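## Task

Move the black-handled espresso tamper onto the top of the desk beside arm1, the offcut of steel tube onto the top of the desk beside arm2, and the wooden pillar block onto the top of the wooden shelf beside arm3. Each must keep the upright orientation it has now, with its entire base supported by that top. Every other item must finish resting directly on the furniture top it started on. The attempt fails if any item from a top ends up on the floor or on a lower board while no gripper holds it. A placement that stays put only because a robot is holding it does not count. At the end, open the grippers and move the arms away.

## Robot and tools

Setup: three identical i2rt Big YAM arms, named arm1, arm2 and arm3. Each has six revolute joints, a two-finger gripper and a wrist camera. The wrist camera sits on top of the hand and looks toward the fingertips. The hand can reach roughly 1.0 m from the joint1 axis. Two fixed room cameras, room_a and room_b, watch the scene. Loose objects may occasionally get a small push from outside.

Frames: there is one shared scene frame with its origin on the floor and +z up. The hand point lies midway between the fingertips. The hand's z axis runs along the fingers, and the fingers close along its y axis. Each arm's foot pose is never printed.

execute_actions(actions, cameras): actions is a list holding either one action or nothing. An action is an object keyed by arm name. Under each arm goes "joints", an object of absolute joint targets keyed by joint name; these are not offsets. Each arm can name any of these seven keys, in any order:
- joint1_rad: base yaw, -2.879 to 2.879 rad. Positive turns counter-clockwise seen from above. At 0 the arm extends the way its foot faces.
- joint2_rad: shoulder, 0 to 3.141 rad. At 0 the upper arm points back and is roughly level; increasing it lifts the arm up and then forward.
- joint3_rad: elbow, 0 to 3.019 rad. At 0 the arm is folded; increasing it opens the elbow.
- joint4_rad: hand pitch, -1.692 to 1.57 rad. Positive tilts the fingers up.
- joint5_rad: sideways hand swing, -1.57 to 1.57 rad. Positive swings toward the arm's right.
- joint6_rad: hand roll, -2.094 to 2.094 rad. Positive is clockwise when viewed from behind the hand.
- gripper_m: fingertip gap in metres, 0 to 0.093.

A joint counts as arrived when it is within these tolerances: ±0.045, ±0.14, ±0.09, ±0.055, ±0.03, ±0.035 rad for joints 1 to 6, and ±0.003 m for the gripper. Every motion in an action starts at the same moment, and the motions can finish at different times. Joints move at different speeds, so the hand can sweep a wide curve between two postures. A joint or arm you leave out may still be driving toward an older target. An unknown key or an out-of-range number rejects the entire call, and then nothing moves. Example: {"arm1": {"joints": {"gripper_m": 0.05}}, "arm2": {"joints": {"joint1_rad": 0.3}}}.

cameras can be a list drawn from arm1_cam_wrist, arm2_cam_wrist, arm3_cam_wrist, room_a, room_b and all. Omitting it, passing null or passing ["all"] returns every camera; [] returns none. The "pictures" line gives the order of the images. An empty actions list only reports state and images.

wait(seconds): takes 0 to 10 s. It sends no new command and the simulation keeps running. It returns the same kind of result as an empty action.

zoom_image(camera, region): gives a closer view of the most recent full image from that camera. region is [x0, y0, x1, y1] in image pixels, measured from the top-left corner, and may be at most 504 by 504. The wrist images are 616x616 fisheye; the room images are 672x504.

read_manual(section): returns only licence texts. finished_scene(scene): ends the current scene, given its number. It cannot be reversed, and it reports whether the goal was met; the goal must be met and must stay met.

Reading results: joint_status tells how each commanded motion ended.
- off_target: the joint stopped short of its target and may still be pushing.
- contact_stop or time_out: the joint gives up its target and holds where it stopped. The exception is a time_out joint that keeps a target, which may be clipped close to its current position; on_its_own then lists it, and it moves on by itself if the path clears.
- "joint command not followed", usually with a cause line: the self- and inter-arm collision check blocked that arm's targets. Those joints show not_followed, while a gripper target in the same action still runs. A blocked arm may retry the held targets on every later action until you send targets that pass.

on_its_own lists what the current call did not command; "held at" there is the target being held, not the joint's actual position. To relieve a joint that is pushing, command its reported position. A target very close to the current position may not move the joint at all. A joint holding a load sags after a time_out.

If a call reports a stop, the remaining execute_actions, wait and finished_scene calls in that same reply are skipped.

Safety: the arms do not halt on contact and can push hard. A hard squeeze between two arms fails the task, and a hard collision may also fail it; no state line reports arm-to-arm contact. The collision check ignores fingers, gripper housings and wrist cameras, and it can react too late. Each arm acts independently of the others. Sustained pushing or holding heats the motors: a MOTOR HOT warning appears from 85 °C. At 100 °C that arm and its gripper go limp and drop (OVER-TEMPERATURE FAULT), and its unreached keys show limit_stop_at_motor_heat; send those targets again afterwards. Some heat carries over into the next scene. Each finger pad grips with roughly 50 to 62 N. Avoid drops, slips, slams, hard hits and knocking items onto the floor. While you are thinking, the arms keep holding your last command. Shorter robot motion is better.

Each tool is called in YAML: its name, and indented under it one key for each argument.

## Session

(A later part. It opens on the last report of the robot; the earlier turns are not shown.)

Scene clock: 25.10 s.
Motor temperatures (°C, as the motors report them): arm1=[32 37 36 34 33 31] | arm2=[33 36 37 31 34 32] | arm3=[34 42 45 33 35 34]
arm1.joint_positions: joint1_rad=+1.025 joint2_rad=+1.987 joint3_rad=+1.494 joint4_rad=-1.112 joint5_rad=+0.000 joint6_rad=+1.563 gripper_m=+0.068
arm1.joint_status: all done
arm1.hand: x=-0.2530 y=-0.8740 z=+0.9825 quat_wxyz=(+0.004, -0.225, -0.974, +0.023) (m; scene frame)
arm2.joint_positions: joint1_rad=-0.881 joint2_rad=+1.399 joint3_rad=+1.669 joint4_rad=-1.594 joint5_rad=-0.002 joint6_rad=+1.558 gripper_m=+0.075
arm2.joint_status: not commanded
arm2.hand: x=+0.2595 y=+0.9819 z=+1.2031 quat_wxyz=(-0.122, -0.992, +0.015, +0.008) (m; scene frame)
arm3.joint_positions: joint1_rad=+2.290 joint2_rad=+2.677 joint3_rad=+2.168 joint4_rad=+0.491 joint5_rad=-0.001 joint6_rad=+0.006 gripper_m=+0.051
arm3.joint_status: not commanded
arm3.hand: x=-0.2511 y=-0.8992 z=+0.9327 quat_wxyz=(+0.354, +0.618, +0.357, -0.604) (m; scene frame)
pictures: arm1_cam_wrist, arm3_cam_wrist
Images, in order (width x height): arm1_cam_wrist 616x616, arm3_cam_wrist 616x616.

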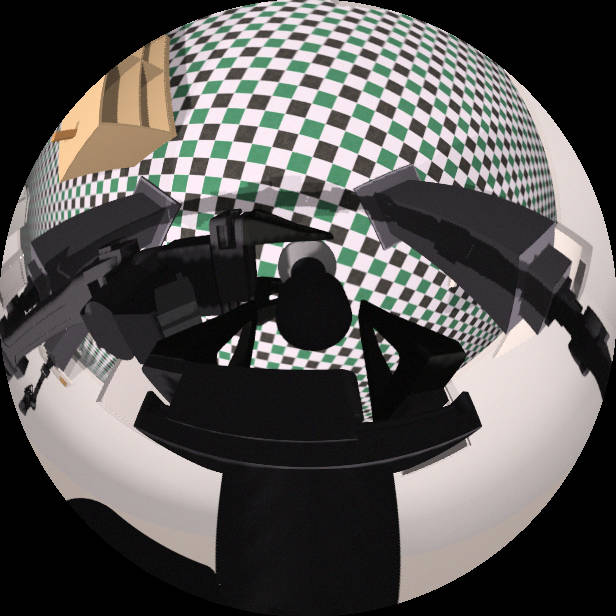

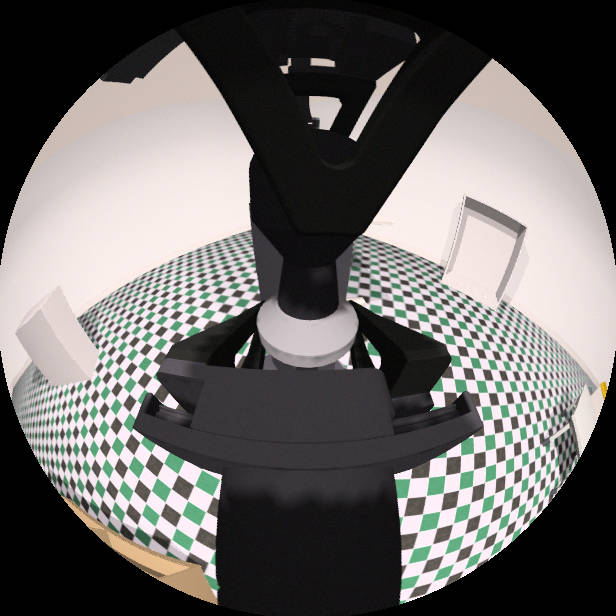

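execute_actions:
  actions:
    - {"arm1":{"joints":{"gripper_m":0.02}}}
  cameras: ["arm1_cam_wrist"]

execute_actions:
  actions:
    - {"arm3":{"joints":{"gripper_m":0.093}}}
  cameras: []

execute_actions:
  actions:
    - {"arm1":{"joints":{"joint2_rad":1.8,"joint4_rad":-1.26}}}
  cameras: []

execute_actions:
  actions:
    - {"arm1":{"joints":{"joint1_rad":-1.97,"joint6_rad":0}},"arm3":{"joints":{"joint2_rad":2.3,"joint3_rad":1.39,"joint4_rad":0.94}}}
  cameras: []

execute_actions:
  actions:
    - {"arm1":{"joints":{"joint2_rad":2.08,"joint3_rad":1.61,"joint4_rad":-1.06}}}
  cameras: ["arm1_cam_wrist","room_a"]

zoom_image:
  camera: "room_a"
  region: [200,140,300,220]

Scene clock: 25.90 s.
Motor temperatures (°C, as the motors report them): arm1=[32 37 36 34 33 31] | arm2=[33 36 37 31 34 32] | arm3=[34 42 45 33 35 34]
arm1.joint_positions: joint1_rad=+1.025 joint2_rad=+1.987 joint3_rad=+1.493 joint4_rad=-1.112 joint5_rad=+0.000 joint6_rad=+1.563 gripper_m=+0.044
arm1.joint_status: gripper_m off_target (ended at +0.044, target +0.020)
arm1.hand: x=-0.2531 y=-0.8742 z=+0.9823 quat_wxyz=(+0.004, -0.225, -0.974, +0.023) (m; scene frame)
arm2.joint_positions: joint1_rad=-0.881 joint2_rad=+1.399 joint3_rad=+1.669 joint4_rad=-1.594 joint5_rad=-0.002 joint6_rad=+1.558 gripper_m=+0.075
arm2.joint_status: not commanded
arm2.hand: x=+0.2595 y=+0.9819 z=+1.2031 quat_wxyz=(-0.122, -0.992, +0.015, +0.008) (m; scene frame)
arm3.joint_positions: joint1_rad=+2.290 joint2_rad=+2.677 joint3_rad=+2.168 joint4_rad=+0.491 joint5_rad=-0.001 joint6_rad=+0.006 gripper_m=+0.051
arm3.joint_status: not commanded
arm3.hand: x=-0.2511 y=-0.8992 z=+0.9326 quat_wxyz=(+0.354, +0.618, +0.357, -0.604) (m; scene frame)
pictures: arm1_cam_wrist
Images, in order (width x height): arm1_cam_wrist 616x616.

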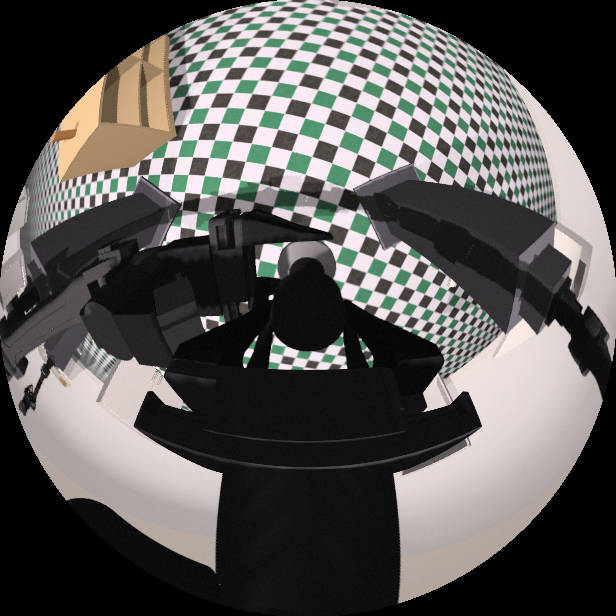

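Scene clock: 26.63 s.
Motor temperatures (°C, as the motors report them): arm1=[32 37 36 34 33 31] | arm2=[33 36 37 31 34 32] | arm3=[34 42 46 33 35 34]
arm1.joint_positions: joint1_rad=+1.025 joint2_rad=+1.996 joint3_rad=+1.488 joint4_rad=-1.110 joint5_rad=+0.000 joint6_rad=+1.563 gripper_m=+0.044
arm1.joint_status: not commanded
arm1.hand: x=-0.2543 y=-0.8767 z=+0.9761 quat_wxyz=(+0.005, -0.225, -0.974, +0.029) (m; scene frame)
arm2.joint_positions: joint1_rad=-0.881 joint2_rad=+1.399 joint3_rad=+1.669 joint4_rad=-1.594 joint5_rad=-0.002 joint6_rad=+1.558 gripper_m=+0.075
arm2.joint_status: not commanded
arm2.hand: x=+0.2595 y=+0.9819 z=+1.2031 quat_wxyz=(-0.122, -0.992, +0.015, +0.008) (m; scene frame)
arm3.joint_positions: joint1_rad=+2.290 joint2_rad=+2.677 joint3_rad=+2.169 joint4_rad=+0.493 joint5_rad=-0.001 joint6_rad=+0.006 gripper_m=+0.093
arm3.joint_status: all done
arm3.hand: x=-0.2513 y=-0.8994 z=+0.9343 quat_wxyz=(+0.355, +0.617, +0.357, -0.605) (m; scene frame)
pictures: none
No camera images: the call's "cameras" was empty. Leave "cameras" out to get every camera's image.

Scene clock: 27.90 s.
Motor temperatures (°C, as the motors report them): arm1=[32 37 36 34 33 31] | arm2=[33 36 37 31 34 32] | arm3=[34 43 46 33 35 34]
arm1.joint_positions: joint1_rad=+1.025 joint2_rad=+1.815 joint3_rad=+1.475 joint4_rad=-1.249 joint5_rad=+0.000 joint6_rad=+1.563 gripper_m=+0.044
arm1.joint_status: all done
arm1.hand: x=-0.2663 y=-0.9001 z=+1.0685 quat_wxyz=(+0.002, -0.225, -0.974, +0.016) (m; scene frame)
arm2.joint_positions: joint1_rad=-0.881 joint2_rad=+1.399 joint3_rad=+1.669 joint4_rad=-1.594 joint5_rad=-0.002 joint6_rad=+1.558 gripper_m=+0.075
arm2.joint_status: not commanded
arm2.hand: x=+0.2595 y=+0.9819 z=+1.2031 quat_wxyz=(-0.122, -0.992, +0.015, +0.008) (m; scene frame)
arm3.joint_positions: joint1_rad=+2.290 joint2_rad=+2.677 joint3_rad=+2.169 joint4_rad=+0.493 joint5_rad=-0.001 joint6_rad=+0.006 gripper_m=+0.093
arm3.joint_status: not commanded
arm3.hand: x=-0.2513 y=-0.8994 z=+0.9343 quat_wxyz=(+0.355, +0.617, +0.357, -0.605) (m; scene frame)
pictures: none
No camera images: the call's "cameras" was empty. Leave "cameras" out to get every camera's image.

Scene clock: 30.43 s.
Motor temperatures (°C, as the motors report them): arm1=[32 37 36 34 33 31] | arm2=[33 36 37 31 34 32] | arm3=[34 43 46 33 35 33]
arm1.joint_positions: joint1_rad=-1.980 joint2_rad=+1.822 joint3_rad=+1.475 joint4_rad=-1.249 joint5_rad=+0.004 joint6_rad=+0.008 gripper_m=+0.044
arm1.joint_status: all done
arm1.hand: x=-0.6766 y=-1.8847 z=+1.0785 quat_wxyz=(+0.005, -0.815, -0.580, -0.005) (m; scene frame)
arm2.joint_positions: joint1_rad=-0.881 joint2_rad=+1.399 joint3_rad=+1.669 joint4_rad=-1.594 joint5_rad=-0.002 joint6_rad=+1.558 gripper_m=+0.075
arm2.joint_status: not commanded
arm2.hand: x=+0.2595 y=+0.9819 z=+1.2031 quat_wxyz=(-0.122, -0.992, +0.015, +0.008) (m; scene frame)
arm3.joint_positions: joint1_rad=+2.290 joint2_rad=+2.298 joint3_rad=+1.387 joint4_rad=+0.938 joint5_rad=-0.001 joint6_rad=+0.006 gripper_m=+0.093
arm3.joint_status: all done
arm3.hand: x=-0.1691 y=-0.7551 z=+0.9572 quat_wxyz=(+0.362, +0.604, +0.349, -0.618) (m; scene frame)
pictures: none
No camera images: the call's "cameras" was empty. Leave "cameras" out to get every camera's image.

Scene clock: 31.80 s.
Motor temperatures (°C, as the motors report them): arm1=[32 37 37 34 33 31] | arm2=[33 36 37 31 34 32] | arm3=[34 43 45 33 35 33]
arm1.joint_positions: joint1_rad=-1.980 joint2_rad=+2.115 joint3_rad=+1.563 joint4_rad=-1.067 joint5_rad=+0.004 joint6_rad=+0.008 gripper_m=+0.044
arm1.joint_status: all done
arm1.hand: x=-0.6945 y=-1.9385 z=+0.9478 quat_wxyz=(+0.011, -0.814, -0.580, -0.014) (m; scene frame)
arm2.joint_positions: joint1_rad=-0.881 joint2_rad=+1.399 joint3_rad=+1.669 joint4_rad=-1.594 joint5_rad=-0.002 joint6_rad=+1.558 gripper_m=+0.075
arm2.joint_status: not commanded
arm2.hand: x=+0.2595 y=+0.9819 z=+1.2031 quat_wxyz=(-0.122, -0.992, +0.015, +0.008) (m; scene frame)
arm3.joint_positions: joint1_rad=+2.290 joint2_rad=+2.298 joint3_rad=+1.387 joint4_rad=+0.938 joint5_rad=-0.001 joint6_rad=+0.006 gripper_m=+0.093
arm3.joint_status: not commanded
arm3.hand: x=-0.1691 y=-0.7551 z=+0.9572 quat_wxyz=(+0.362, +0.604, +0.349, -0.618) (m; scene frame)
pictures: arm1_cam_wrist, room_a
Images, in order (width x height): arm1_cam_wrist 616x616, room_a 672x504.

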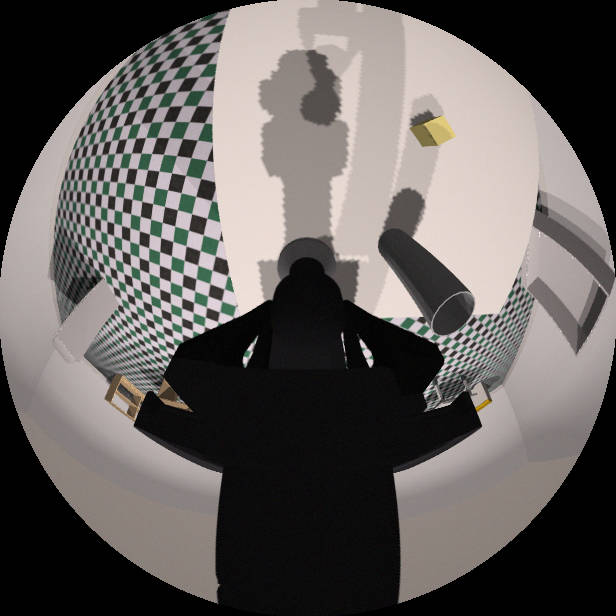

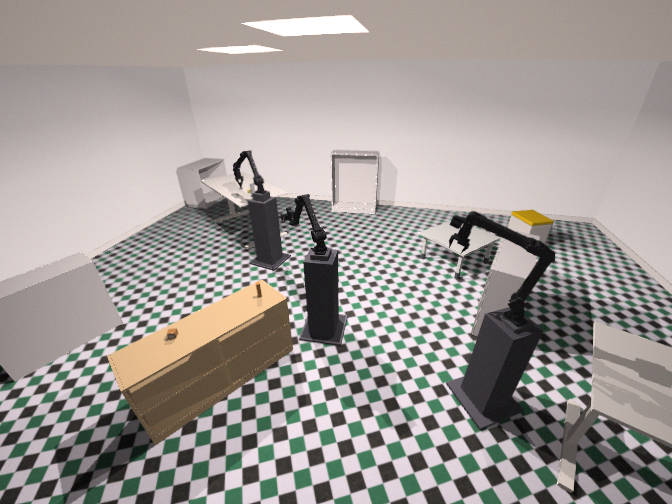

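Region (200, 140, 300, 220) of room_a's 672x504 image, scaled by 5.040, with more detail than that image has; it fills the top 403 rows of this view, and the rest is white.

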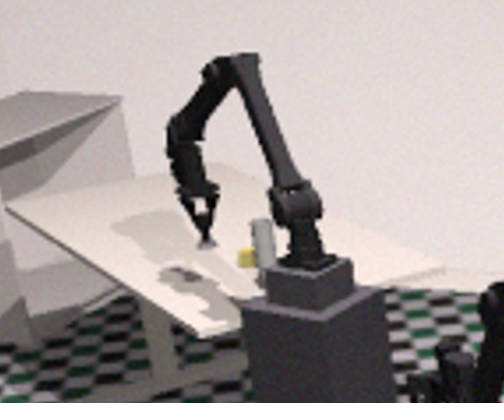

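execute_actions:
  actions:
    - {"arm1":{"joints":{"joint2_rad":2.28,"joint3_rad":1.69,"joint4_rad":-0.92}}}
  cameras: ["arm1_cam_wrist","room_a"]

zoom_image:
  camera: "room_a"
  region: [210,150,280,210]

Scene clock: 33.13 s.
Motor temperatures (°C, as the motors report them): arm1=[32 37 37 34 33 31] | arm2=[33 36 37 31 34 32] | arm3=[34 43 45 33 35 33]
arm1.joint_positions: joint1_rad=-1.980 joint2_rad=+2.322 joint3_rad=+1.650 joint4_rad=-0.924 joint5_rad=+0.004 joint6_rad=+0.008 gripper_m=+0.044
arm1.joint_status: all done
arm1.hand: x=-0.7054 y=-1.9711 z=+0.8523 quat_wxyz=(+0.004, -0.815, -0.580, -0.004) (m; scene frame)
arm2.joint_positions: joint1_rad=-0.881 joint2_rad=+1.399 joint3_rad=+1.669 joint4_rad=-1.594 joint5_rad=-0.002 joint6_rad=+1.558 gripper_m=+0.075
arm2.joint_status: not commanded
arm2.hand: x=+0.2595 y=+0.9819 z=+1.2031 quat_wxyz=(-0.122, -0.992, +0.015, +0.008) (m; scene frame)
arm3.joint_positions: joint1_rad=+2.290 joint2_rad=+2.298 joint3_rad=+1.387 joint4_rad=+0.938 joint5_rad=-0.001 joint6_rad=+0.006 gripper_m=+0.093
arm3.joint_status: not commanded
arm3.hand: x=-0.1691 y=-0.7551 z=+0.9572 quat_wxyz=(+0.362, +0.604, +0.349, -0.618) (m; scene frame)
pictures: arm1_cam_wrist, room_a
Images, in order (width x height): arm1_cam_wrist 616x616, room_a 672x504.

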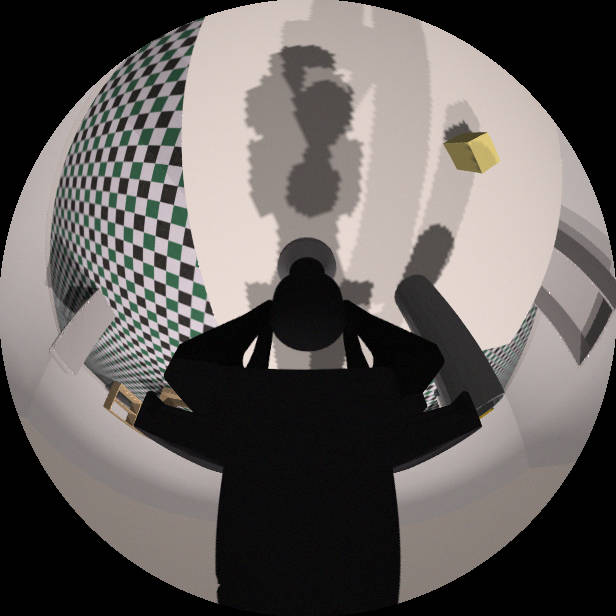

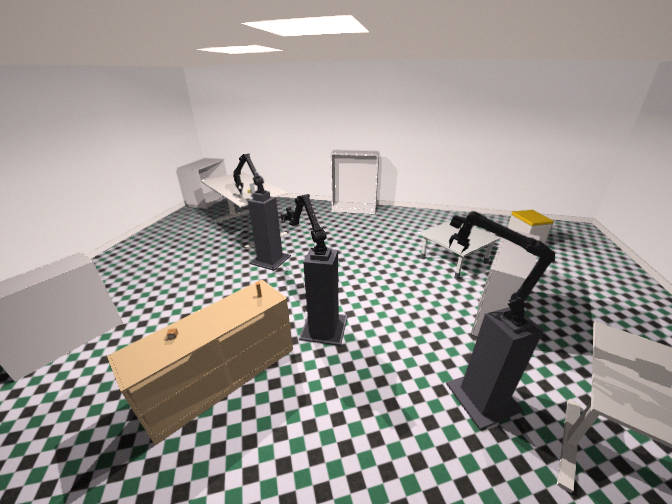

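Region (210, 150, 280, 210) of room_a's 672x504 image, scaled by 7.200, with more detail than that image has; it fills the top 432 rows of this view, and the rest is white.

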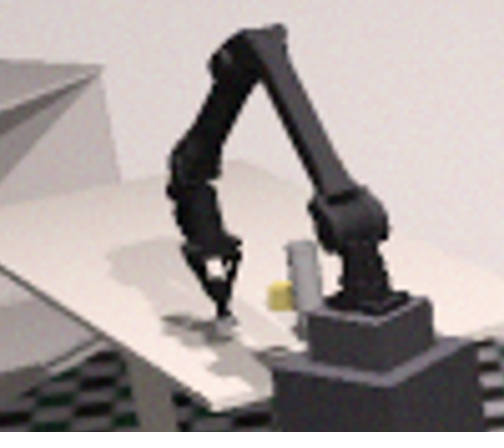

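execute_actions:
  actions:
    - {"arm1":{"joints":{"joint2_rad":2.37,"joint4_rad":-0.85}}}
  cameras: ["arm1_cam_wrist"]

Scene clock: 34.17 s.
Motor temperatures (°C, as the motors report them): arm1=[32 38 37 34 33 31] | arm2=[33 36 38 31 34 32] | arm3=[34 43 45 33 35 33]
arm1.joint_positions: joint1_rad=-1.980 joint2_rad=+2.400 joint3_rad=+1.650 joint4_rad=-0.859 joint5_rad=+0.004 joint6_rad=+0.008 gripper_m=+0.044
arm1.joint_status: all done
arm1.hand: x=-0.7037 y=-1.9664 z=+0.8049 quat_wxyz=(+0.008, -0.815, -0.580, -0.010) (m; scene frame)
arm2.joint_positions: joint1_rad=-0.881 joint2_rad=+1.399 joint3_rad=+1.669 joint4_rad=-1.594 joint5_rad=-0.002 joint6_rad=+1.558 gripper_m=+0.075
arm2.joint_status: not commanded
arm2.hand: x=+0.2595 y=+0.9819 z=+1.2031 quat_wxyz=(-0.122, -0.992, +0.015, +0.008) (m; scene frame)
arm3.joint_positions: joint1_rad=+2.290 joint2_rad=+2.298 joint3_rad=+1.387 joint4_rad=+0.938 joint5_rad=-0.001 joint6_rad=+0.006 gripper_m=+0.093
arm3.joint_status: not commanded
arm3.hand: x=-0.1691 y=-0.7551 z=+0.9572 quat_wxyz=(+0.362, +0.604, +0.349, -0.618) (m; scene frame)
pictures: arm1_cam_wrist
Images, in order (width x height): arm1_cam_wrist 616x616.

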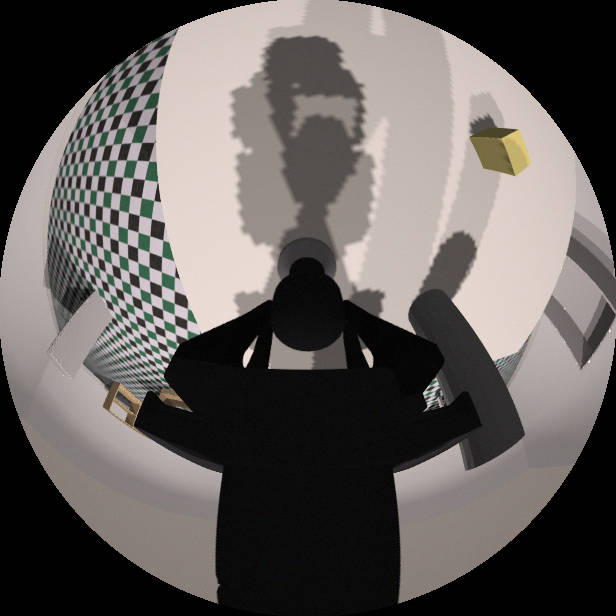

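execute_actions:
  actions:
    - {"arm1":{"joints":{"joint2_rad":2.41}}}
  cameras: []

execute_actions:
  actions:
    - {"arm1":{"joints":{"gripper_m":0.07}}}
  cameras: []

execute_actions:
  actions:
    - {"arm1":{"joints":{"joint2_rad":2.0,"joint3_rad":1.55,"joint4_rad":-1.12}}}
  cameras: []

execute_actions:
  actions:
    - {"arm1":{"joints":{"joint1_rad":-2.235,"gripper_m":0.093}}}
  cameras: []

execute_actions:
  actions:
    - {"arm1":{"joints":{"joint2_rad":2.03,"joint3_rad":1.47,"joint4_rad":-0.99}}}
  cameras: ["arm1_cam_wrist"]

Scene clock: 34.93 s.
Motor temperatures (°C, as the motors report them): arm1=[32 38 37 34 33 31] | arm2=[33 36 38 31 34 32] | arm3=[34 43 45 33 35 33]
arm1.joint_positions: joint1_rad=-1.980 joint2_rad=+2.402 joint3_rad=+1.650 joint4_rad=-0.859 joint5_rad=+0.004 joint6_rad=+0.008 gripper_m=+0.044
arm1.joint_status: all done
arm1.hand: x=-0.7035 y=-1.9659 z=+0.8038 quat_wxyz=(+0.009, -0.815, -0.580, -0.010) (m; scene frame)
arm2.joint_positions: joint1_rad=-0.881 joint2_rad=+1.399 joint3_rad=+1.669 joint4_rad=-1.594 joint5_rad=-0.002 joint6_rad=+1.558 gripper_m=+0.075
arm2.joint_status: not commanded
arm2.hand: x=+0.2595 y=+0.9819 z=+1.2031 quat_wxyz=(-0.122, -0.992, +0.015, +0.008) (m; scene frame)
arm3.joint_positions: joint1_rad=+2.290 joint2_rad=+2.298 joint3_rad=+1.387 joint4_rad=+0.938 joint5_rad=-0.001 joint6_rad=+0.006 gripper_m=+0.093
arm3.joint_status: not commanded
arm3.hand: x=-0.1691 y=-0.7551 z=+0.9572 quat_wxyz=(+0.362, +0.604, +0.349, -0.618) (m; scene frame)
pictures: none
No camera images: the call's "cameras" was empty. Leave "cameras" out to get every camera's image.

Scene clock: 35.53 s.
Motor temperatures (°C, as the motors report them): arm1=[32 38 37 34 33 31] | arm2=[33 36 38 31 34 32] | arm3=[34 43 45 33 35 33]
arm1.joint_positions: joint1_rad=-1.980 joint2_rad=+2.402 joint3_rad=+1.650 joint4_rad=-0.859 joint5_rad=+0.004 joint6_rad=+0.008 gripper_m=+0.070
arm1.joint_status: all done
arm1.hand: x=-0.7035 y=-1.9659 z=+0.8038 quat_wxyz=(+0.009, -0.815, -0.580, -0.010) (m; scene frame)
arm2.joint_positions: joint1_rad=-0.881 joint2_rad=+1.399 joint3_rad=+1.669 joint4_rad=-1.594 joint5_rad=-0.002 joint6_rad=+1.558 gripper_m=+0.075
arm2.joint_status: not commanded
arm2.hand: x=+0.2595 y=+0.9819 z=+1.2031 quat_wxyz=(-0.122, -0.992, +0.015, +0.008) (m; scene frame)
arm3.joint_positions: joint1_rad=+2.290 joint2_rad=+2.298 joint3_rad=+1.387 joint4_rad=+0.938 joint5_rad=-0.001 joint6_rad=+0.006 gripper_m=+0.093
arm3.joint_status: not commanded
arm3.hand: x=-0.1691 y=-0.7551 z=+0.9572 quat_wxyz=(+0.362, +0.604, +0.349, -0.618) (m; scene frame)
pictures: none
No camera images: the call's "cameras" was empty. Leave "cameras" out to get every camera's image.

Scene clock: 37.00 s.
Motor temperatures (°C, as the motors report them): arm1=[32 38 37 34 33 31] | arm2=[33 36 38 31 34 32] | arm3=[34 43 44 33 35 33]
arm1.joint_positions: joint1_rad=-1.980 joint2_rad=+2.005 joint3_rad=+1.537 joint4_rad=-1.110 joint5_rad=+0.004 joint6_rad=+0.008 gripper_m=+0.070
arm1.joint_status: all done
arm1.hand: x=-0.6919 y=-1.9305 z=+1.0012 quat_wxyz=(-0.001, -0.815, -0.580, +0.003) (m; scene frame)
arm2.joint_positions: joint1_rad=-0.881 joint2_rad=+1.399 joint3_rad=+1.669 joint4_rad=-1.594 joint5_rad=-0.002 joint6_rad=+1.558 gripper_m=+0.075
arm2.joint_status: not commanded
arm2.hand: x=+0.2595 y=+0.9819 z=+1.2031 quat_wxyz=(-0.122, -0.992, +0.015, +0.008) (m; scene frame)
arm3.joint_positions: joint1_rad=+2.290 joint2_rad=+2.298 joint3_rad=+1.387 joint4_rad=+0.938 joint5_rad=-0.001 joint6_rad=+0.006 gripper_m=+0.093
arm3.joint_status: not commanded
arm3.hand: x=-0.1691 y=-0.7551 z=+0.9572 quat_wxyz=(+0.362, +0.604, +0.349, -0.618) (m; scene frame)
pictures: none
No camera images: the call's "cameras" was empty. Leave "cameras" out to get every camera's image.

Scene clock: 38.33 s.
Motor temperatures (°C, as the motors report them): arm1=[32 38 37 34 33 31] | arm2=[33 36 38 31 34 32] | arm3=[34 43 44 33 35 33]
arm1.joint_positions: joint1_rad=-2.237 joint2_rad=+2.005 joint3_rad=+1.537 joint4_rad=-1.110 joint5_rad=+0.001 joint6_rad=+0.006 gripper_m=+0.093
arm1.joint_status: all done
arm1.hand: x=-0.8252 y=-1.8653 z=+1.0008 quat_wxyz=(-0.003, -0.882, -0.472, +0.001) (m; scene frame)
arm2.joint_positions: joint1_rad=-0.881 joint2_rad=+1.399 joint3_rad=+1.669 joint4_rad=-1.594 joint5_rad=-0.002 joint6_rad=+1.558 gripper_m=+0.075
arm2.joint_status: not commanded
arm2.hand: x=+0.2595 y=+0.9819 z=+1.2031 quat_wxyz=(-0.122, -0.992, +0.015, +0.008) (m; scene frame)
arm3.joint_positions: joint1_rad=+2.290 joint2_rad=+2.298 joint3_rad=+1.387 joint4_rad=+0.938 joint5_rad=-0.001 joint6_rad=+0.006 gripper_m=+0.093
arm3.joint_status: not commanded
arm3.hand: x=-0.1691 y=-0.7551 z=+0.9572 quat_wxyz=(+0.362, +0.604, +0.349, -0.618) (m; scene frame)
pictures: none
No camera images: the call's "cameras" was empty. Leave "cameras" out to get every camera's image.

Scene clock: 39.27 s.
Motor temperatures (°C, as the motors report them): arm1=[32 38 37 34 33 31] | arm2=[33 36 38 31 34 32] | arm3=[34 43 44 33 35 33]
arm1.joint_positions: joint1_rad=-2.237 joint2_rad=+2.031 joint3_rad=+1.473 joint4_rad=-1.003 joint5_rad=+0.001 joint6_rad=+0.006 gripper_m=+0.093
arm1.joint_status: all done
arm1.hand: x=-0.8229 y=-1.8621 z=+0.9652 quat_wxyz=(-0.007, -0.882, -0.472, +0.009) (m; scene frame)
arm2.joint_positions: joint1_rad=-0.881 joint2_rad=+1.399 joint3_rad=+1.669 joint4_rad=-1.594 joint5_rad=-0.002 joint6_rad=+1.558 gripper_m=+0.075
arm2.joint_status: not commanded
arm2.hand: x=+0.2595 y=+0.9819 z=+1.2031 quat_wxyz=(-0.122, -0.992, +0.015, +0.008) (m; scene frame)
arm3.joint_positions: joint1_rad=+2.290 joint2_rad=+2.298 joint3_rad=+1.387 joint4_rad=+0.938 joint5_rad=-0.001 joint6_rad=+0.006 gripper_m=+0.093
arm3.joint_status: not commanded
arm3.hand: x=-0.1691 y=-0.7551 z=+0.9572 quat_wxyz=(+0.362, +0.604, +0.349, -0.618) (m; scene frame)
pictures: arm1_cam_wrist
Images, in order (width x height): arm1_cam_wrist 616x616.

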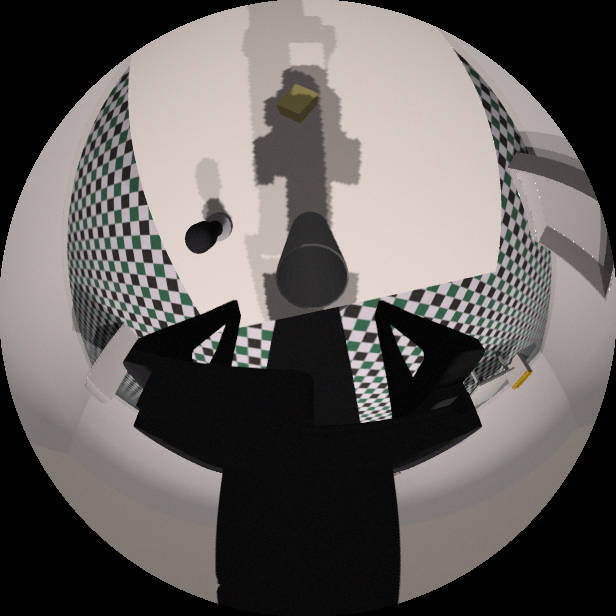

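execute_actions:
  actions:
    - {"arm1":{"joints":{"joint2_rad":2.155,"joint3_rad":1.43,"joint4_rad":-0.835}}}
  cameras: ["arm1_cam_wrist"]

execute_actions:
  actions:
    - {"arm1":{"joints":{"gripper_m":0.02}}}
  cameras: ["arm1_cam_wrist"]

Scene clock: 40.47 s.
Motor temperatures (°C, as the motors report them): arm1=[32 38 37 34 33 31] | arm2=[33 36 38 31 34 32] | arm3=[34 43 44 33 35 33]
arm1.joint_positions: joint1_rad=-2.237 joint2_rad=+2.173 joint3_rad=+1.424 joint4_rad=-0.847 joint5_rad=+0.001 joint6_rad=+0.006 gripper_m=+0.093
arm1.joint_status: all done
arm1.hand: x=-0.8167 y=-1.8536 z=+0.8717 quat_wxyz=(+0.002, -0.882, -0.472, -0.007) (m; scene frame)
arm2.joint_positions: joint1_rad=-0.881 joint2_rad=+1.399 joint3_rad=+1.669 joint4_rad=-1.594 joint5_rad=-0.002 joint6_rad=+1.558 gripper_m=+0.075
arm2.joint_status: not commanded
arm2.hand: x=+0.2595 y=+0.9819 z=+1.2031 quat_wxyz=(-0.122, -0.992, +0.015, +0.008) (m; scene frame)
arm3.joint_positions: joint1_rad=+2.290 joint2_rad=+2.298 joint3_rad=+1.387 joint4_rad=+0.938 joint5_rad=-0.001 joint6_rad=+0.006 gripper_m=+0.093
arm3.joint_status: not commanded
arm3.hand: x=-0.1691 y=-0.7551 z=+0.9572 quat_wxyz=(+0.362, +0.604, +0.349, -0.618) (m; scene frame)
pictures: arm1_cam_wrist
Images, in order (width x height): arm1_cam_wrist 616x616.

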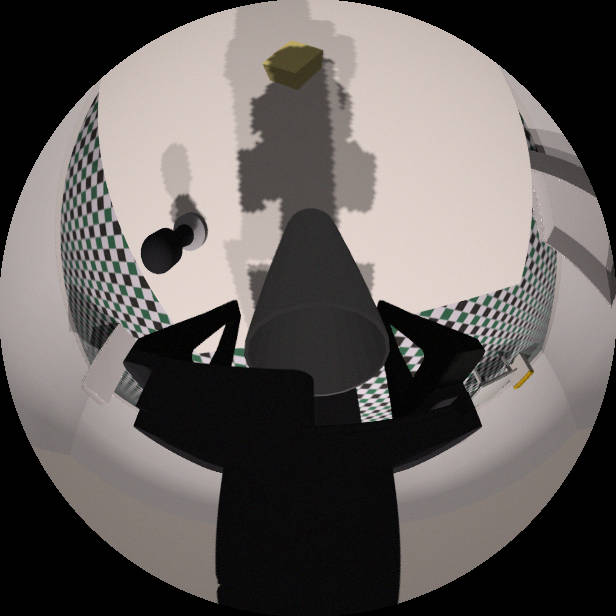

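Scene clock: 41.13 s.
Motor temperatures (°C, as the motors report them): arm1=[32 38 36 34 33 31] | arm2=[33 36 38 31 34 32] | arm3=[34 43 44 33 35 33]
arm1.joint_positions: joint1_rad=-2.237 joint2_rad=+2.173 joint3_rad=+1.424 joint4_rad=-0.847 joint5_rad=+0.002 joint6_rad=+0.006 gripper_m=+0.059
arm1.joint_status: gripper_m off_target (ended at +0.059, target +0.020)
arm1.hand: x=-0.8169 y=-1.8537 z=+0.8717 quat_wxyz=(+0.002, -0.882, -0.472, -0.006) (m; scene frame)
arm2.joint_positions: joint1_rad=-0.881 joint2_rad=+1.399 joint3_rad=+1.669 joint4_rad=-1.594 joint5_rad=-0.002 joint6_rad=+1.558 gripper_m=+0.075
arm2.joint_status: not commanded
arm2.hand: x=+0.2595 y=+0.9819 z=+1.2031 quat_wxyz=(-0.122, -0.992, +0.015, +0.008) (m; scene frame)
arm3.joint_positions: joint1_rad=+2.290 joint2_rad=+2.298 joint3_rad=+1.387 joint4_rad=+0.938 joint5_rad=-0.001 joint6_rad=+0.006 gripper_m=+0.093
arm3.joint_status: not commanded
arm3.hand: x=-0.1691 y=-0.7551 z=+0.9572 quat_wxyz=(+0.362, +0.604, +0.349, -0.618) (m; scene frame)
pictures: arm1_cam_wrist
Images, in order (width x height): arm1_cam_wrist 616x616.

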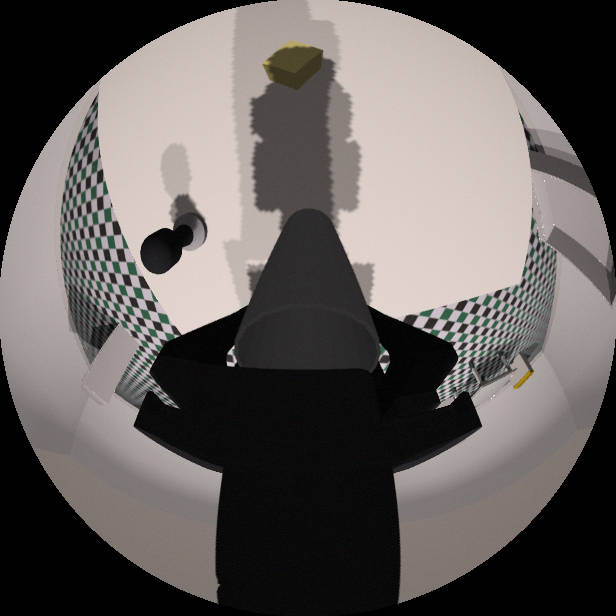

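execute_actions:
  actions:
    - {"arm1":{"joints":{"joint2_rad":1.8,"joint3_rad":1.55,"joint4_rad":-1.25}}}
  cameras: []

execute_actions:
  actions:
    - {"arm1":{"joints":{"joint1_rad":1.04,"joint6_rad":1.57}}}
  cameras: []

execute_actions:
  actions:
    - {"arm3":{"joints":{"joint2_rad":2.46,"joint3_rad":1.8,"joint4_rad":0.7}}}
  cameras: ["arm1_cam_wrist","arm3_cam_wrist","room_b"]

Scene clock: 42.90 s.
Motor temperatures (°C, as the motors report them): arm1=[32 38 37 34 33 31] | arm2=[33 36 38 31 34 32] | arm3=[34 43 44 33 35 33]
arm1.joint_positions: joint1_rad=-2.237 joint2_rad=+1.838 joint3_rad=+1.510 joint4_rad=-1.242 joint5_rad=+0.002 joint6_rad=+0.006 gripper_m=+0.059
arm1.joint_status: all done
arm1.hand: x=-0.8071 y=-1.8369 z=+1.0822 quat_wxyz=(-0.004, -0.882, -0.472, +0.005) (m; scene frame)
arm2.joint_positions: joint1_rad=-0.881 joint2_rad=+1.399 joint3_rad=+1.669 joint4_rad=-1.594 joint5_rad=-0.002 joint6_rad=+1.558 gripper_m=+0.075
arm2.joint_status: not commanded
arm2.hand: x=+0.2595 y=+0.9819 z=+1.2031 quat_wxyz=(-0.122, -0.992, +0.015, +0.008) (m; scene frame)
arm3.joint_positions: joint1_rad=+2.290 joint2_rad=+2.298 joint3_rad=+1.387 joint4_rad=+0.938 joint5_rad=-0.001 joint6_rad=+0.006 gripper_m=+0.093
arm3.joint_status: not commanded
arm3.hand: x=-0.1691 y=-0.7551 z=+0.9572 quat_wxyz=(+0.362, +0.604, +0.349, -0.618) (m; scene frame)
pictures: none
No camera images: the call's "cameras" was empty. Leave "cameras" out to get every camera's image.

Scene clock: 45.60 s.
Motor temperatures (°C, as the motors report them): arm1=[32 38 37 34 33 31] | arm2=[33 36 38 31 34 32] | arm3=[34 43 43 33 35 33]
arm1.joint_positions: joint1_rad=+1.052 joint2_rad=+1.838 joint3_rad=+1.510 joint4_rad=-1.242 joint5_rad=-0.005 joint6_rad=+1.562 gripper_m=+0.059
arm1.joint_status: all done
arm1.hand: x=-0.2739 y=-0.8805 z=+1.0687 quat_wxyz=(+0.002, -0.211, -0.977, +0.006) (m; scene frame)
arm2.joint_positions: joint1_rad=-0.881 joint2_rad=+1.399 joint3_rad=+1.669 joint4_rad=-1.594 joint5_rad=-0.002 joint6_rad=+1.558 gripper_m=+0.075
arm2.joint_status: not commanded
arm2.hand: x=+0.2595 y=+0.9819 z=+1.2031 quat_wxyz=(-0.122, -0.992, +0.015, +0.008) (m; scene frame)
arm3.joint_positions: joint1_rad=+2.290 joint2_rad=+2.298 joint3_rad=+1.387 joint4_rad=+0.938 joint5_rad=-0.001 joint6_rad=+0.006 gripper_m=+0.093
arm3.joint_status: not commanded
arm3.hand: x=-0.1691 y=-0.7551 z=+0.9572 quat_wxyz=(+0.362, +0.604, +0.349, -0.618) (m; scene frame)
pictures: none
No camera images: the call's "cameras" was empty. Leave "cameras" out to get every camera's image.

Scene clock: 47.17 s.
Motor temperatures (°C, as the motors report them): arm1=[32 38 38 34 33 31] | arm2=[33 36 38 31 34 32] | arm3=[34 43 44 33 35 33]
arm1.joint_positions: joint1_rad=+1.052 joint2_rad=+1.838 joint3_rad=+1.510 joint4_rad=-1.242 joint5_rad=-0.005 joint6_rad=+1.562 gripper_m=+0.059
arm1.joint_status: not commanded
arm1.hand: x=-0.2739 y=-0.8805 z=+1.0687 quat_wxyz=(+0.002, -0.211, -0.977, +0.006) (m; scene frame)
arm2.joint_positions: joint1_rad=-0.881 joint2_rad=+1.399 joint3_rad=+1.669 joint4_rad=-1.594 joint5_rad=-0.002 joint6_rad=+1.558 gripper_m=+0.075
arm2.joint_status: not commanded
arm2.hand: x=+0.2595 y=+0.9819 z=+1.2031 quat_wxyz=(-0.122, -0.992, +0.015, +0.008) (m; scene frame)
arm3.joint_positions: joint1_rad=+2.290 joint2_rad=+2.451 joint3_rad=+1.765 joint4_rad=+0.707 joint5_rad=-0.001 joint6_rad=+0.006 gripper_m=+0.093
arm3.joint_status: all done
arm3.hand: x=-0.2157 y=-0.8369 z=+0.9668 quat_wxyz=(+0.361, +0.606, +0.350, -0.616) (m; scene frame)
pictures: arm1_cam_wrist, arm3_cam_wrist, room_b
Images, in order (width x height): arm1_cam_wrist 616x616, arm3_cam_wrist 616x616, room_b 672x504.

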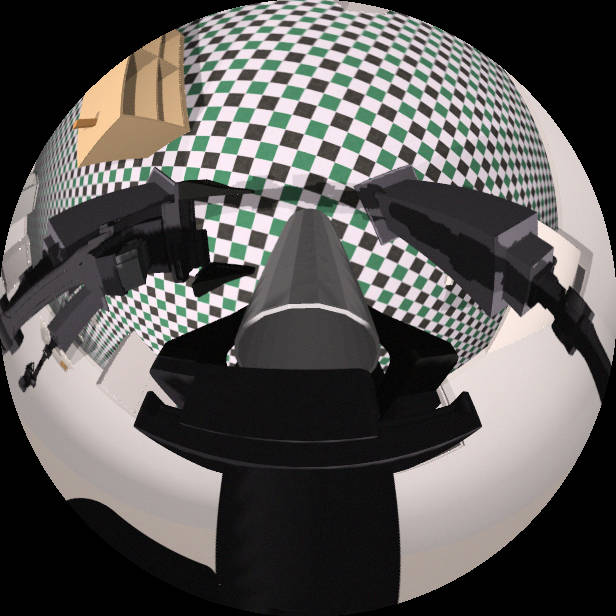

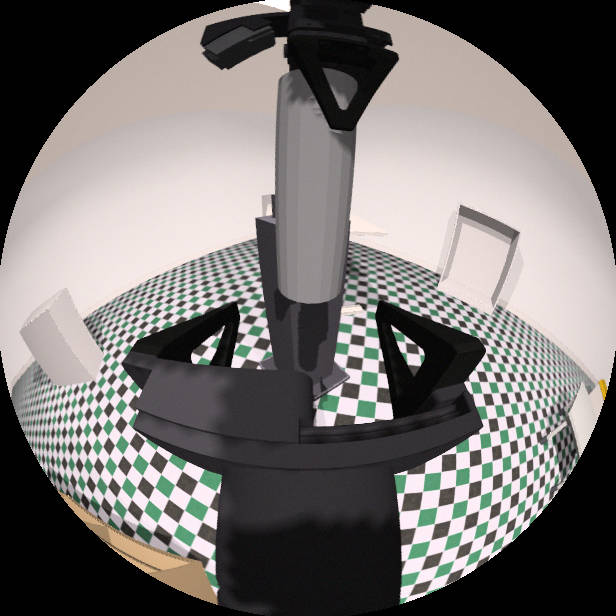

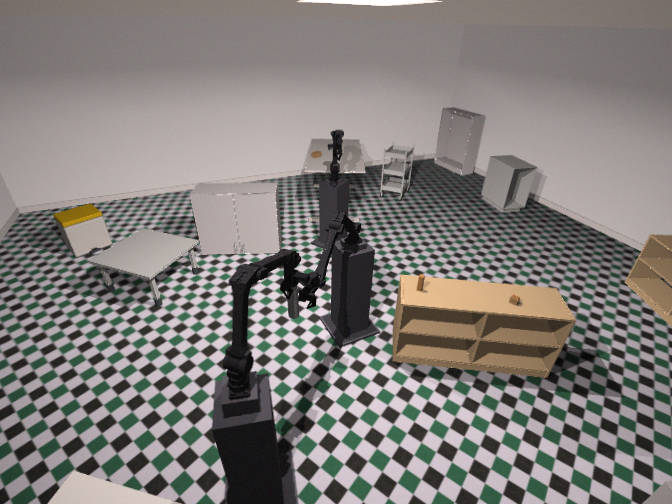

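execute_actions:
  actions:
    - {"arm3":{"joints":{"joint2_rad":2.67,"joint3_rad":2.21,"joint4_rad":0.52}}}
  cameras: ["arm1_cam_wrist"]

execute_actions:
  actions:
    - {"arm3":{"joints":{"gripper_m":0.03}}}
  cameras: ["arm1_cam_wrist","arm3_cam_wrist"]

Scene clock: 48.77 s.
Motor temperatures (°C, as the motors report them): arm1=[32 38 38 34 33 31] | arm2=[33 36 38 31 34 32] | arm3=[34 43 44 33 35 33]
arm1.joint_positions: joint1_rad=+1.052 joint2_rad=+1.838 joint3_rad=+1.510 joint4_rad=-1.242 joint5_rad=-0.005 joint6_rad=+1.562 gripper_m=+0.059
arm1.joint_status: not commanded
arm1.hand: x=-0.2739 y=-0.8805 z=+1.0687 quat_wxyz=(+0.002, -0.211, -0.977, +0.006) (m; scene frame)
arm2.joint_positions: joint1_rad=-0.881 joint2_rad=+1.399 joint3_rad=+1.669 joint4_rad=-1.594 joint5_rad=-0.002 joint6_rad=+1.558 gripper_m=+0.075
arm2.joint_status: not commanded
arm2.hand: x=+0.2595 y=+0.9819 z=+1.2031 quat_wxyz=(-0.122, -0.992, +0.015, +0.008) (m; scene frame)
arm3.joint_positions: joint1_rad=+2.290 joint2_rad=+2.657 joint3_rad=+2.164 joint4_rad=+0.525 joint5_rad=-0.001 joint6_rad=+0.006 gripper_m=+0.093
arm3.joint_status: all done
arm3.hand: x=-0.2515 y=-0.8997 z=+0.9576 quat_wxyz=(+0.363, +0.602, +0.349, -0.620) (m; scene frame)
pictures: arm1_cam_wrist
Images, in order (width x height): arm1_cam_wrist 616x616.

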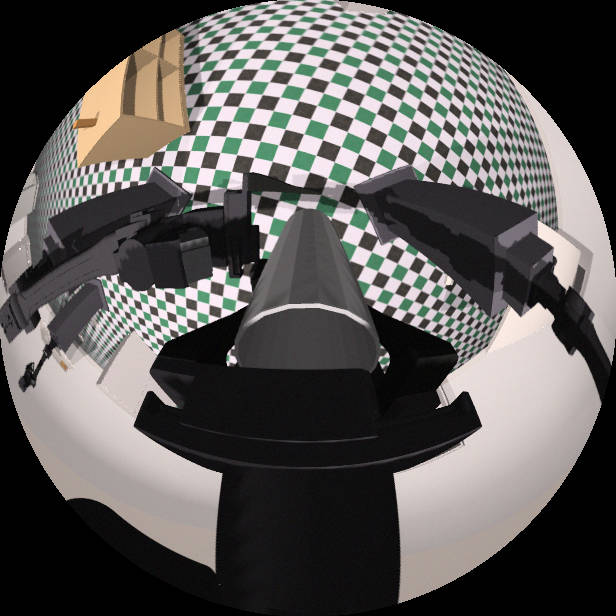

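Scene clock: 49.40 s.
Motor temperatures (°C, as the motors report them): arm1=[32 38 38 34 33 31] | arm2=[33 36 38 31 34 32] | arm3=[34 43 45 33 35 33]
arm1.joint_positions: joint1_rad=+1.052 joint2_rad=+1.838 joint3_rad=+1.510 joint4_rad=-1.242 joint5_rad=-0.003 joint6_rad=+1.562 gripper_m=+0.059
arm1.joint_status: not commanded
arm1.hand: x=-0.2735 y=-0.8808 z=+1.0687 quat_wxyz=(+0.001, -0.211, -0.977, +0.006) (m; scene frame)
arm2.joint_positions: joint1_rad=-0.881 joint2_rad=+1.399 joint3_rad=+1.669 joint4_rad=-1.594 joint5_rad=-0.002 joint6_rad=+1.558 gripper_m=+0.075
arm2.joint_status: not commanded
arm2.hand: x=+0.2595 y=+0.9819 z=+1.2031 quat_wxyz=(-0.122, -0.992, +0.015, +0.008) (m; scene frame)
arm3.joint_positions: joint1_rad=+2.290 joint2_rad=+2.657 joint3_rad=+2.164 joint4_rad=+0.525 joint5_rad=+0.000 joint6_rad=+0.005 gripper_m=+0.059
arm3.joint_status: gripper_m off_target (ended at +0.059, target +0.030)
arm3.hand: x=-0.2516 y=-0.8996 z=+0.9576 quat_wxyz=(+0.363, +0.602, +0.348, -0.620) (m; scene frame)
pictures: arm1_cam_wrist, arm3_cam_wrist
Images, in order (width x height): arm1_cam_wrist 616x616, arm3_cam_wrist 616x616.

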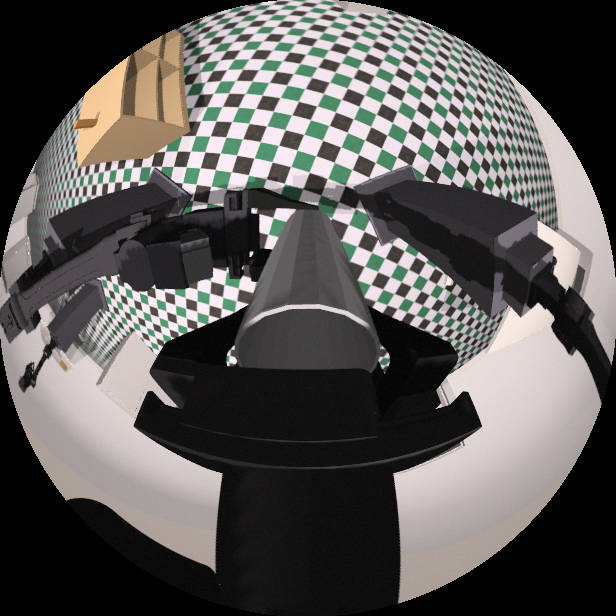

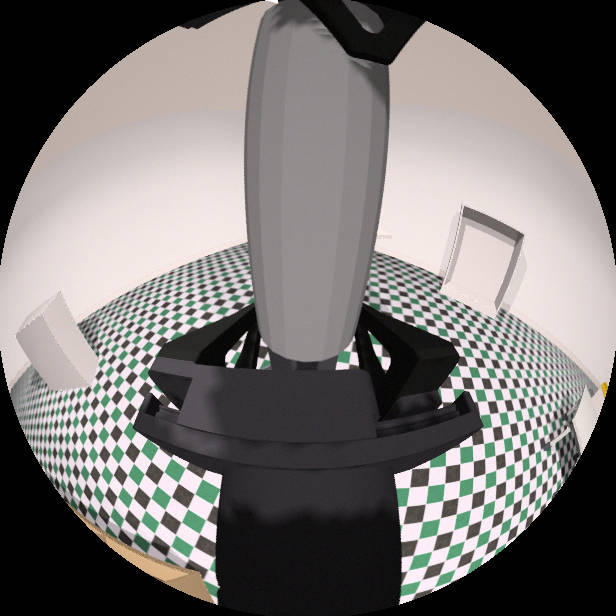

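execute_actions:
  actions:
    - {"arm3":{"joints":{"gripper_m":0.08}}}
  cameras: []

execute_actions:
  actions:
    - {"arm3":{"joints":{"joint4_rad":0.67}}}
  cameras: []

execute_actions:
  actions:
    - {"arm3":{"joints":{"gripper_m":0.0}}}
  cameras: ["arm3_cam_wrist"]

execute_actions:
  actions:
    - {"arm1":{"joints":{"gripper_m":0.072}}}
  cameras: []

execute_actions:
  actions:
    - {"arm1":{"joints":{"joint2_rad":1.65,"joint3_rad":1.62,"joint4_rad":-1.44}}}
  cameras: ["arm3_cam_wrist","room_b"]

Scene clock: 50.17 s.
Motor temperatures (°C, as the motors report them): arm1=[32 38 38 34 33 31] | arm2=[33 36 38 31 34 32] | arm3=[34 43 45 33 35 33]
arm1.joint_positions: joint1_rad=+1.052 joint2_rad=+1.838 joint3_rad=+1.510 joint4_rad=-1.242 joint5_rad=-0.003 joint6_rad=+1.562 gripper_m=+0.059
arm1.joint_status: not commanded
arm1.hand: x=-0.2735 y=-0.8808 z=+1.0687 quat_wxyz=(+0.001, -0.211, -0.977, +0.006) (m; scene frame)
arm2.joint_positions: joint1_rad=-0.881 joint2_rad=+1.399 joint3_rad=+1.669 joint4_rad=-1.594 joint5_rad=-0.002 joint6_rad=+1.558 gripper_m=+0.075
arm2.joint_status: not commanded
arm2.hand: x=+0.2595 y=+0.9819 z=+1.2031 quat_wxyz=(-0.122, -0.992, +0.015, +0.008) (m; scene frame)
arm3.joint_positions: joint1_rad=+2.290 joint2_rad=+2.657 joint3_rad=+2.164 joint4_rad=+0.525 joint5_rad=+0.000 joint6_rad=+0.005 gripper_m=+0.080
arm3.joint_status: all done
arm3.hand: x=-0.2516 y=-0.8996 z=+0.9576 quat_wxyz=(+0.363, +0.602, +0.348, -0.620) (m; scene frame)
pictures: none
No camera images: the call's "cameras" was empty. Leave "cameras" out to get every camera's image.

Scene clock: 51.00 s.
Motor temperatures (°C, as the motors report them): arm1=[32 38 38 34 33 31] | arm2=[33 36 38 31 34 32] | arm3=[34 43 45 33 35 33]
arm1.joint_positions: joint1_rad=+1.052 joint2_rad=+1.838 joint3_rad=+1.510 joint4_rad=-1.242 joint5_rad=-0.003 joint6_rad=+1.562 gripper_m=+0.059
arm1.joint_status: not commanded
arm1.hand: x=-0.2735 y=-0.8808 z=+1.0687 quat_wxyz=(+0.001, -0.211, -0.977, +0.006) (m; scene frame)
arm2.joint_positions: joint1_rad=-0.881 joint2_rad=+1.399 joint3_rad=+1.669 joint4_rad=-1.594 joint5_rad=-0.002 joint6_rad=+1.558 gripper_m=+0.075
arm2.joint_status: not commanded
arm2.hand: x=+0.2595 y=+0.9819 z=+1.2031 quat_wxyz=(-0.122, -0.992, +0.015, +0.008) (m; scene frame)
arm3.joint_positions: joint1_rad=+2.290 joint2_rad=+2.657 joint3_rad=+2.164 joint4_rad=+0.654 joint5_rad=+0.000 joint6_rad=+0.005 gripper_m=+0.080
arm3.joint_status: all done
arm3.hand: x=-0.2501 y=-0.8970 z=+0.9891 quat_wxyz=(+0.384, +0.561, +0.325, -0.657) (m; scene frame)
pictures: none
No camera images: the call's "cameras" was empty. Leave "cameras" out to get every camera's image.

Scene clock: 51.67 s.
Motor temperatures (°C, as the motors report them): arm1=[32 39 38 34 33 31] | arm2=[33 36 38 31 34 32] | arm3=[34 43 45 33 35 33]
arm1.joint_positions: joint1_rad=+1.052 joint2_rad=+1.838 joint3_rad=+1.510 joint4_rad=-1.242 joint5_rad=-0.001 joint6_rad=+1.562 gripper_m=+0.059
arm1.joint_status: not commanded
arm1.hand: x=-0.2731 y=-0.8810 z=+1.0687 quat_wxyz=(+0.000, -0.212, -0.977, +0.006) (m; scene frame)
arm2.joint_positions: joint1_rad=-0.881 joint2_rad=+1.399 joint3_rad=+1.669 joint4_rad=-1.594 joint5_rad=-0.002 joint6_rad=+1.558 gripper_m=+0.075
arm2.joint_status: not commanded
arm2.hand: x=+0.2595 y=+0.9819 z=+1.2031 quat_wxyz=(-0.122, -0.992, +0.015, +0.008) (m; scene frame)
arm3.joint_positions: joint1_rad=+2.290 joint2_rad=+2.657 joint3_rad=+2.164 joint4_rad=+0.654 joint5_rad=+0.001 joint6_rad=+0.004 gripper_m=+0.059
arm3.joint_status: gripper_m off_target (ended at +0.059, target +0.000)
arm3.hand: x=-0.2503 y=-0.8969 z=+0.9891 quat_wxyz=(+0.384, +0.561, +0.325, -0.658) (m; scene frame)
pictures: arm3_cam_wrist
Images, in order (width x height): arm3_cam_wrist 616x616.

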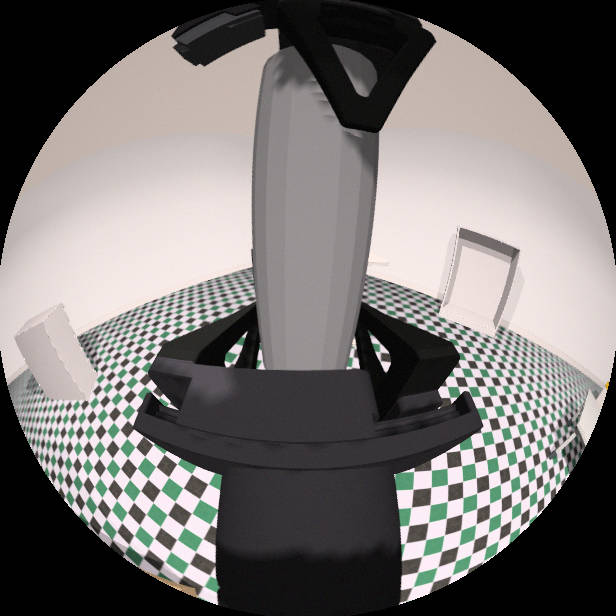

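Scene clock: 52.50 s.
Motor temperatures (°C, as the motors report them): arm1=[32 39 38 34 33 31] | arm2=[33 36 38 31 34 32] | arm3=[34 44 46 33 35 33]
arm1.joint_positions: joint1_rad=+1.052 joint2_rad=+1.812 joint3_rad=+1.510 joint4_rad=-1.242 joint5_rad=-0.001 joint6_rad=+1.562 gripper_m=+0.072
arm1.joint_status: all done
arm1.hand: x=-0.2729 y=-0.8804 z=+1.0824 quat_wxyz=(-0.002, -0.212, -0.977, -0.006) (m; scene frame)
arm2.joint_positions: joint1_rad=-0.881 joint2_rad=+1.399 joint3_rad=+1.669 joint4_rad=-1.594 joint5_rad=-0.002 joint6_rad=+1.558 gripper_m=+0.075
arm2.joint_status: not commanded
arm2.hand: x=+0.2595 y=+0.9819 z=+1.2031 quat_wxyz=(-0.122, -0.992, +0.015, +0.008) (m; scene frame)
arm3.joint_positions: joint1_rad=+2.290 joint2_rad=+2.675 joint3_rad=+2.164 joint4_rad=+0.654 joint5_rad=+0.001 joint6_rad=+0.004 gripper_m=+0.059
arm3.joint_status: not commanded
arm3.hand: x=-0.2500 y=-0.8964 z=+0.9725 quat_wxyz=(+0.381, +0.567, +0.328, -0.653) (m; scene frame)
pictures: none
No camera images: the call's "cameras" was empty. Leave "cameras" out to get every camera's image.

Scene clock: 53.73 s.
Motor temperatures (°C, as the motors report them): arm1=[32 38 38 34 33 31] | arm2=[33 36 38 31 34 32] | arm3=[34 44 46 33 35 33]
arm1.joint_positions: joint1_rad=+1.052 joint2_rad=+1.647 joint3_rad=+1.581 joint4_rad=-1.430 joint5_rad=-0.001 joint6_rad=+1.562 gripper_m=+0.072
arm1.joint_status: all done
arm1.hand: x=-0.2859 y=-0.9076 z=+1.1926 quat_wxyz=(-0.008, -0.212, -0.977, -0.030) (m; scene frame)
arm2.joint_positions: joint1_rad=-0.881 joint2_rad=+1.399 joint3_rad=+1.669 joint4_rad=-1.594 joint5_rad=-0.002 joint6_rad=+1.558 gripper_m=+0.075
arm2.joint_status: not commanded
arm2.hand: x=+0.2595 y=+0.9819 z=+1.2031 quat_wxyz=(-0.122, -0.992, +0.015, +0.008) (m; scene frame)
arm3.joint_positions: joint1_rad=+2.290 joint2_rad=+2.675 joint3_rad=+2.164 joint4_rad=+0.654 joint5_rad=+0.001 joint6_rad=+0.004 gripper_m=+0.059
arm3.joint_status: not commanded
arm3.hand: x=-0.2500 y=-0.8964 z=+0.9725 quat_wxyz=(+0.381, +0.567, +0.328, -0.653) (m; scene frame)
pictures: arm3_cam_wrist, room_b
Images, in order (width x height): arm3_cam_wrist 616x616, room_b 672x504.

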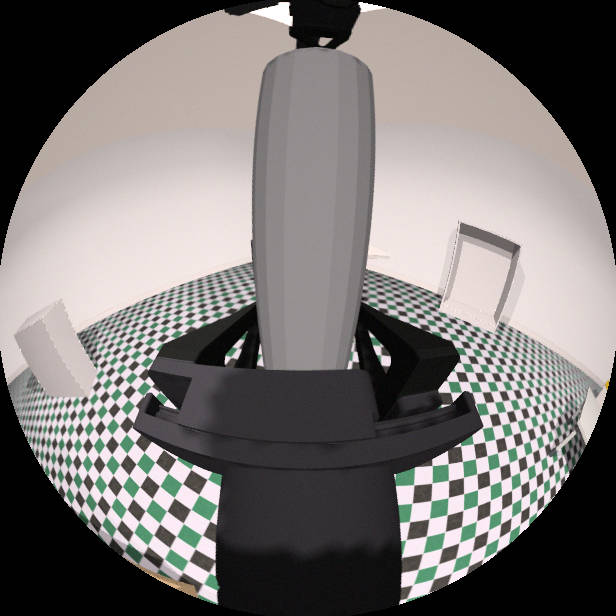

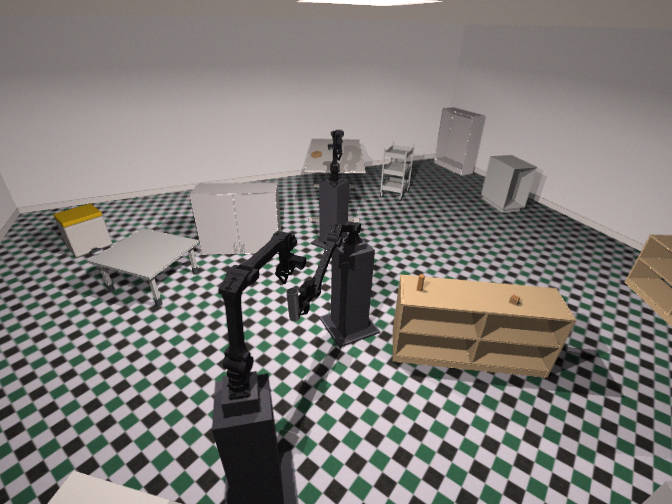

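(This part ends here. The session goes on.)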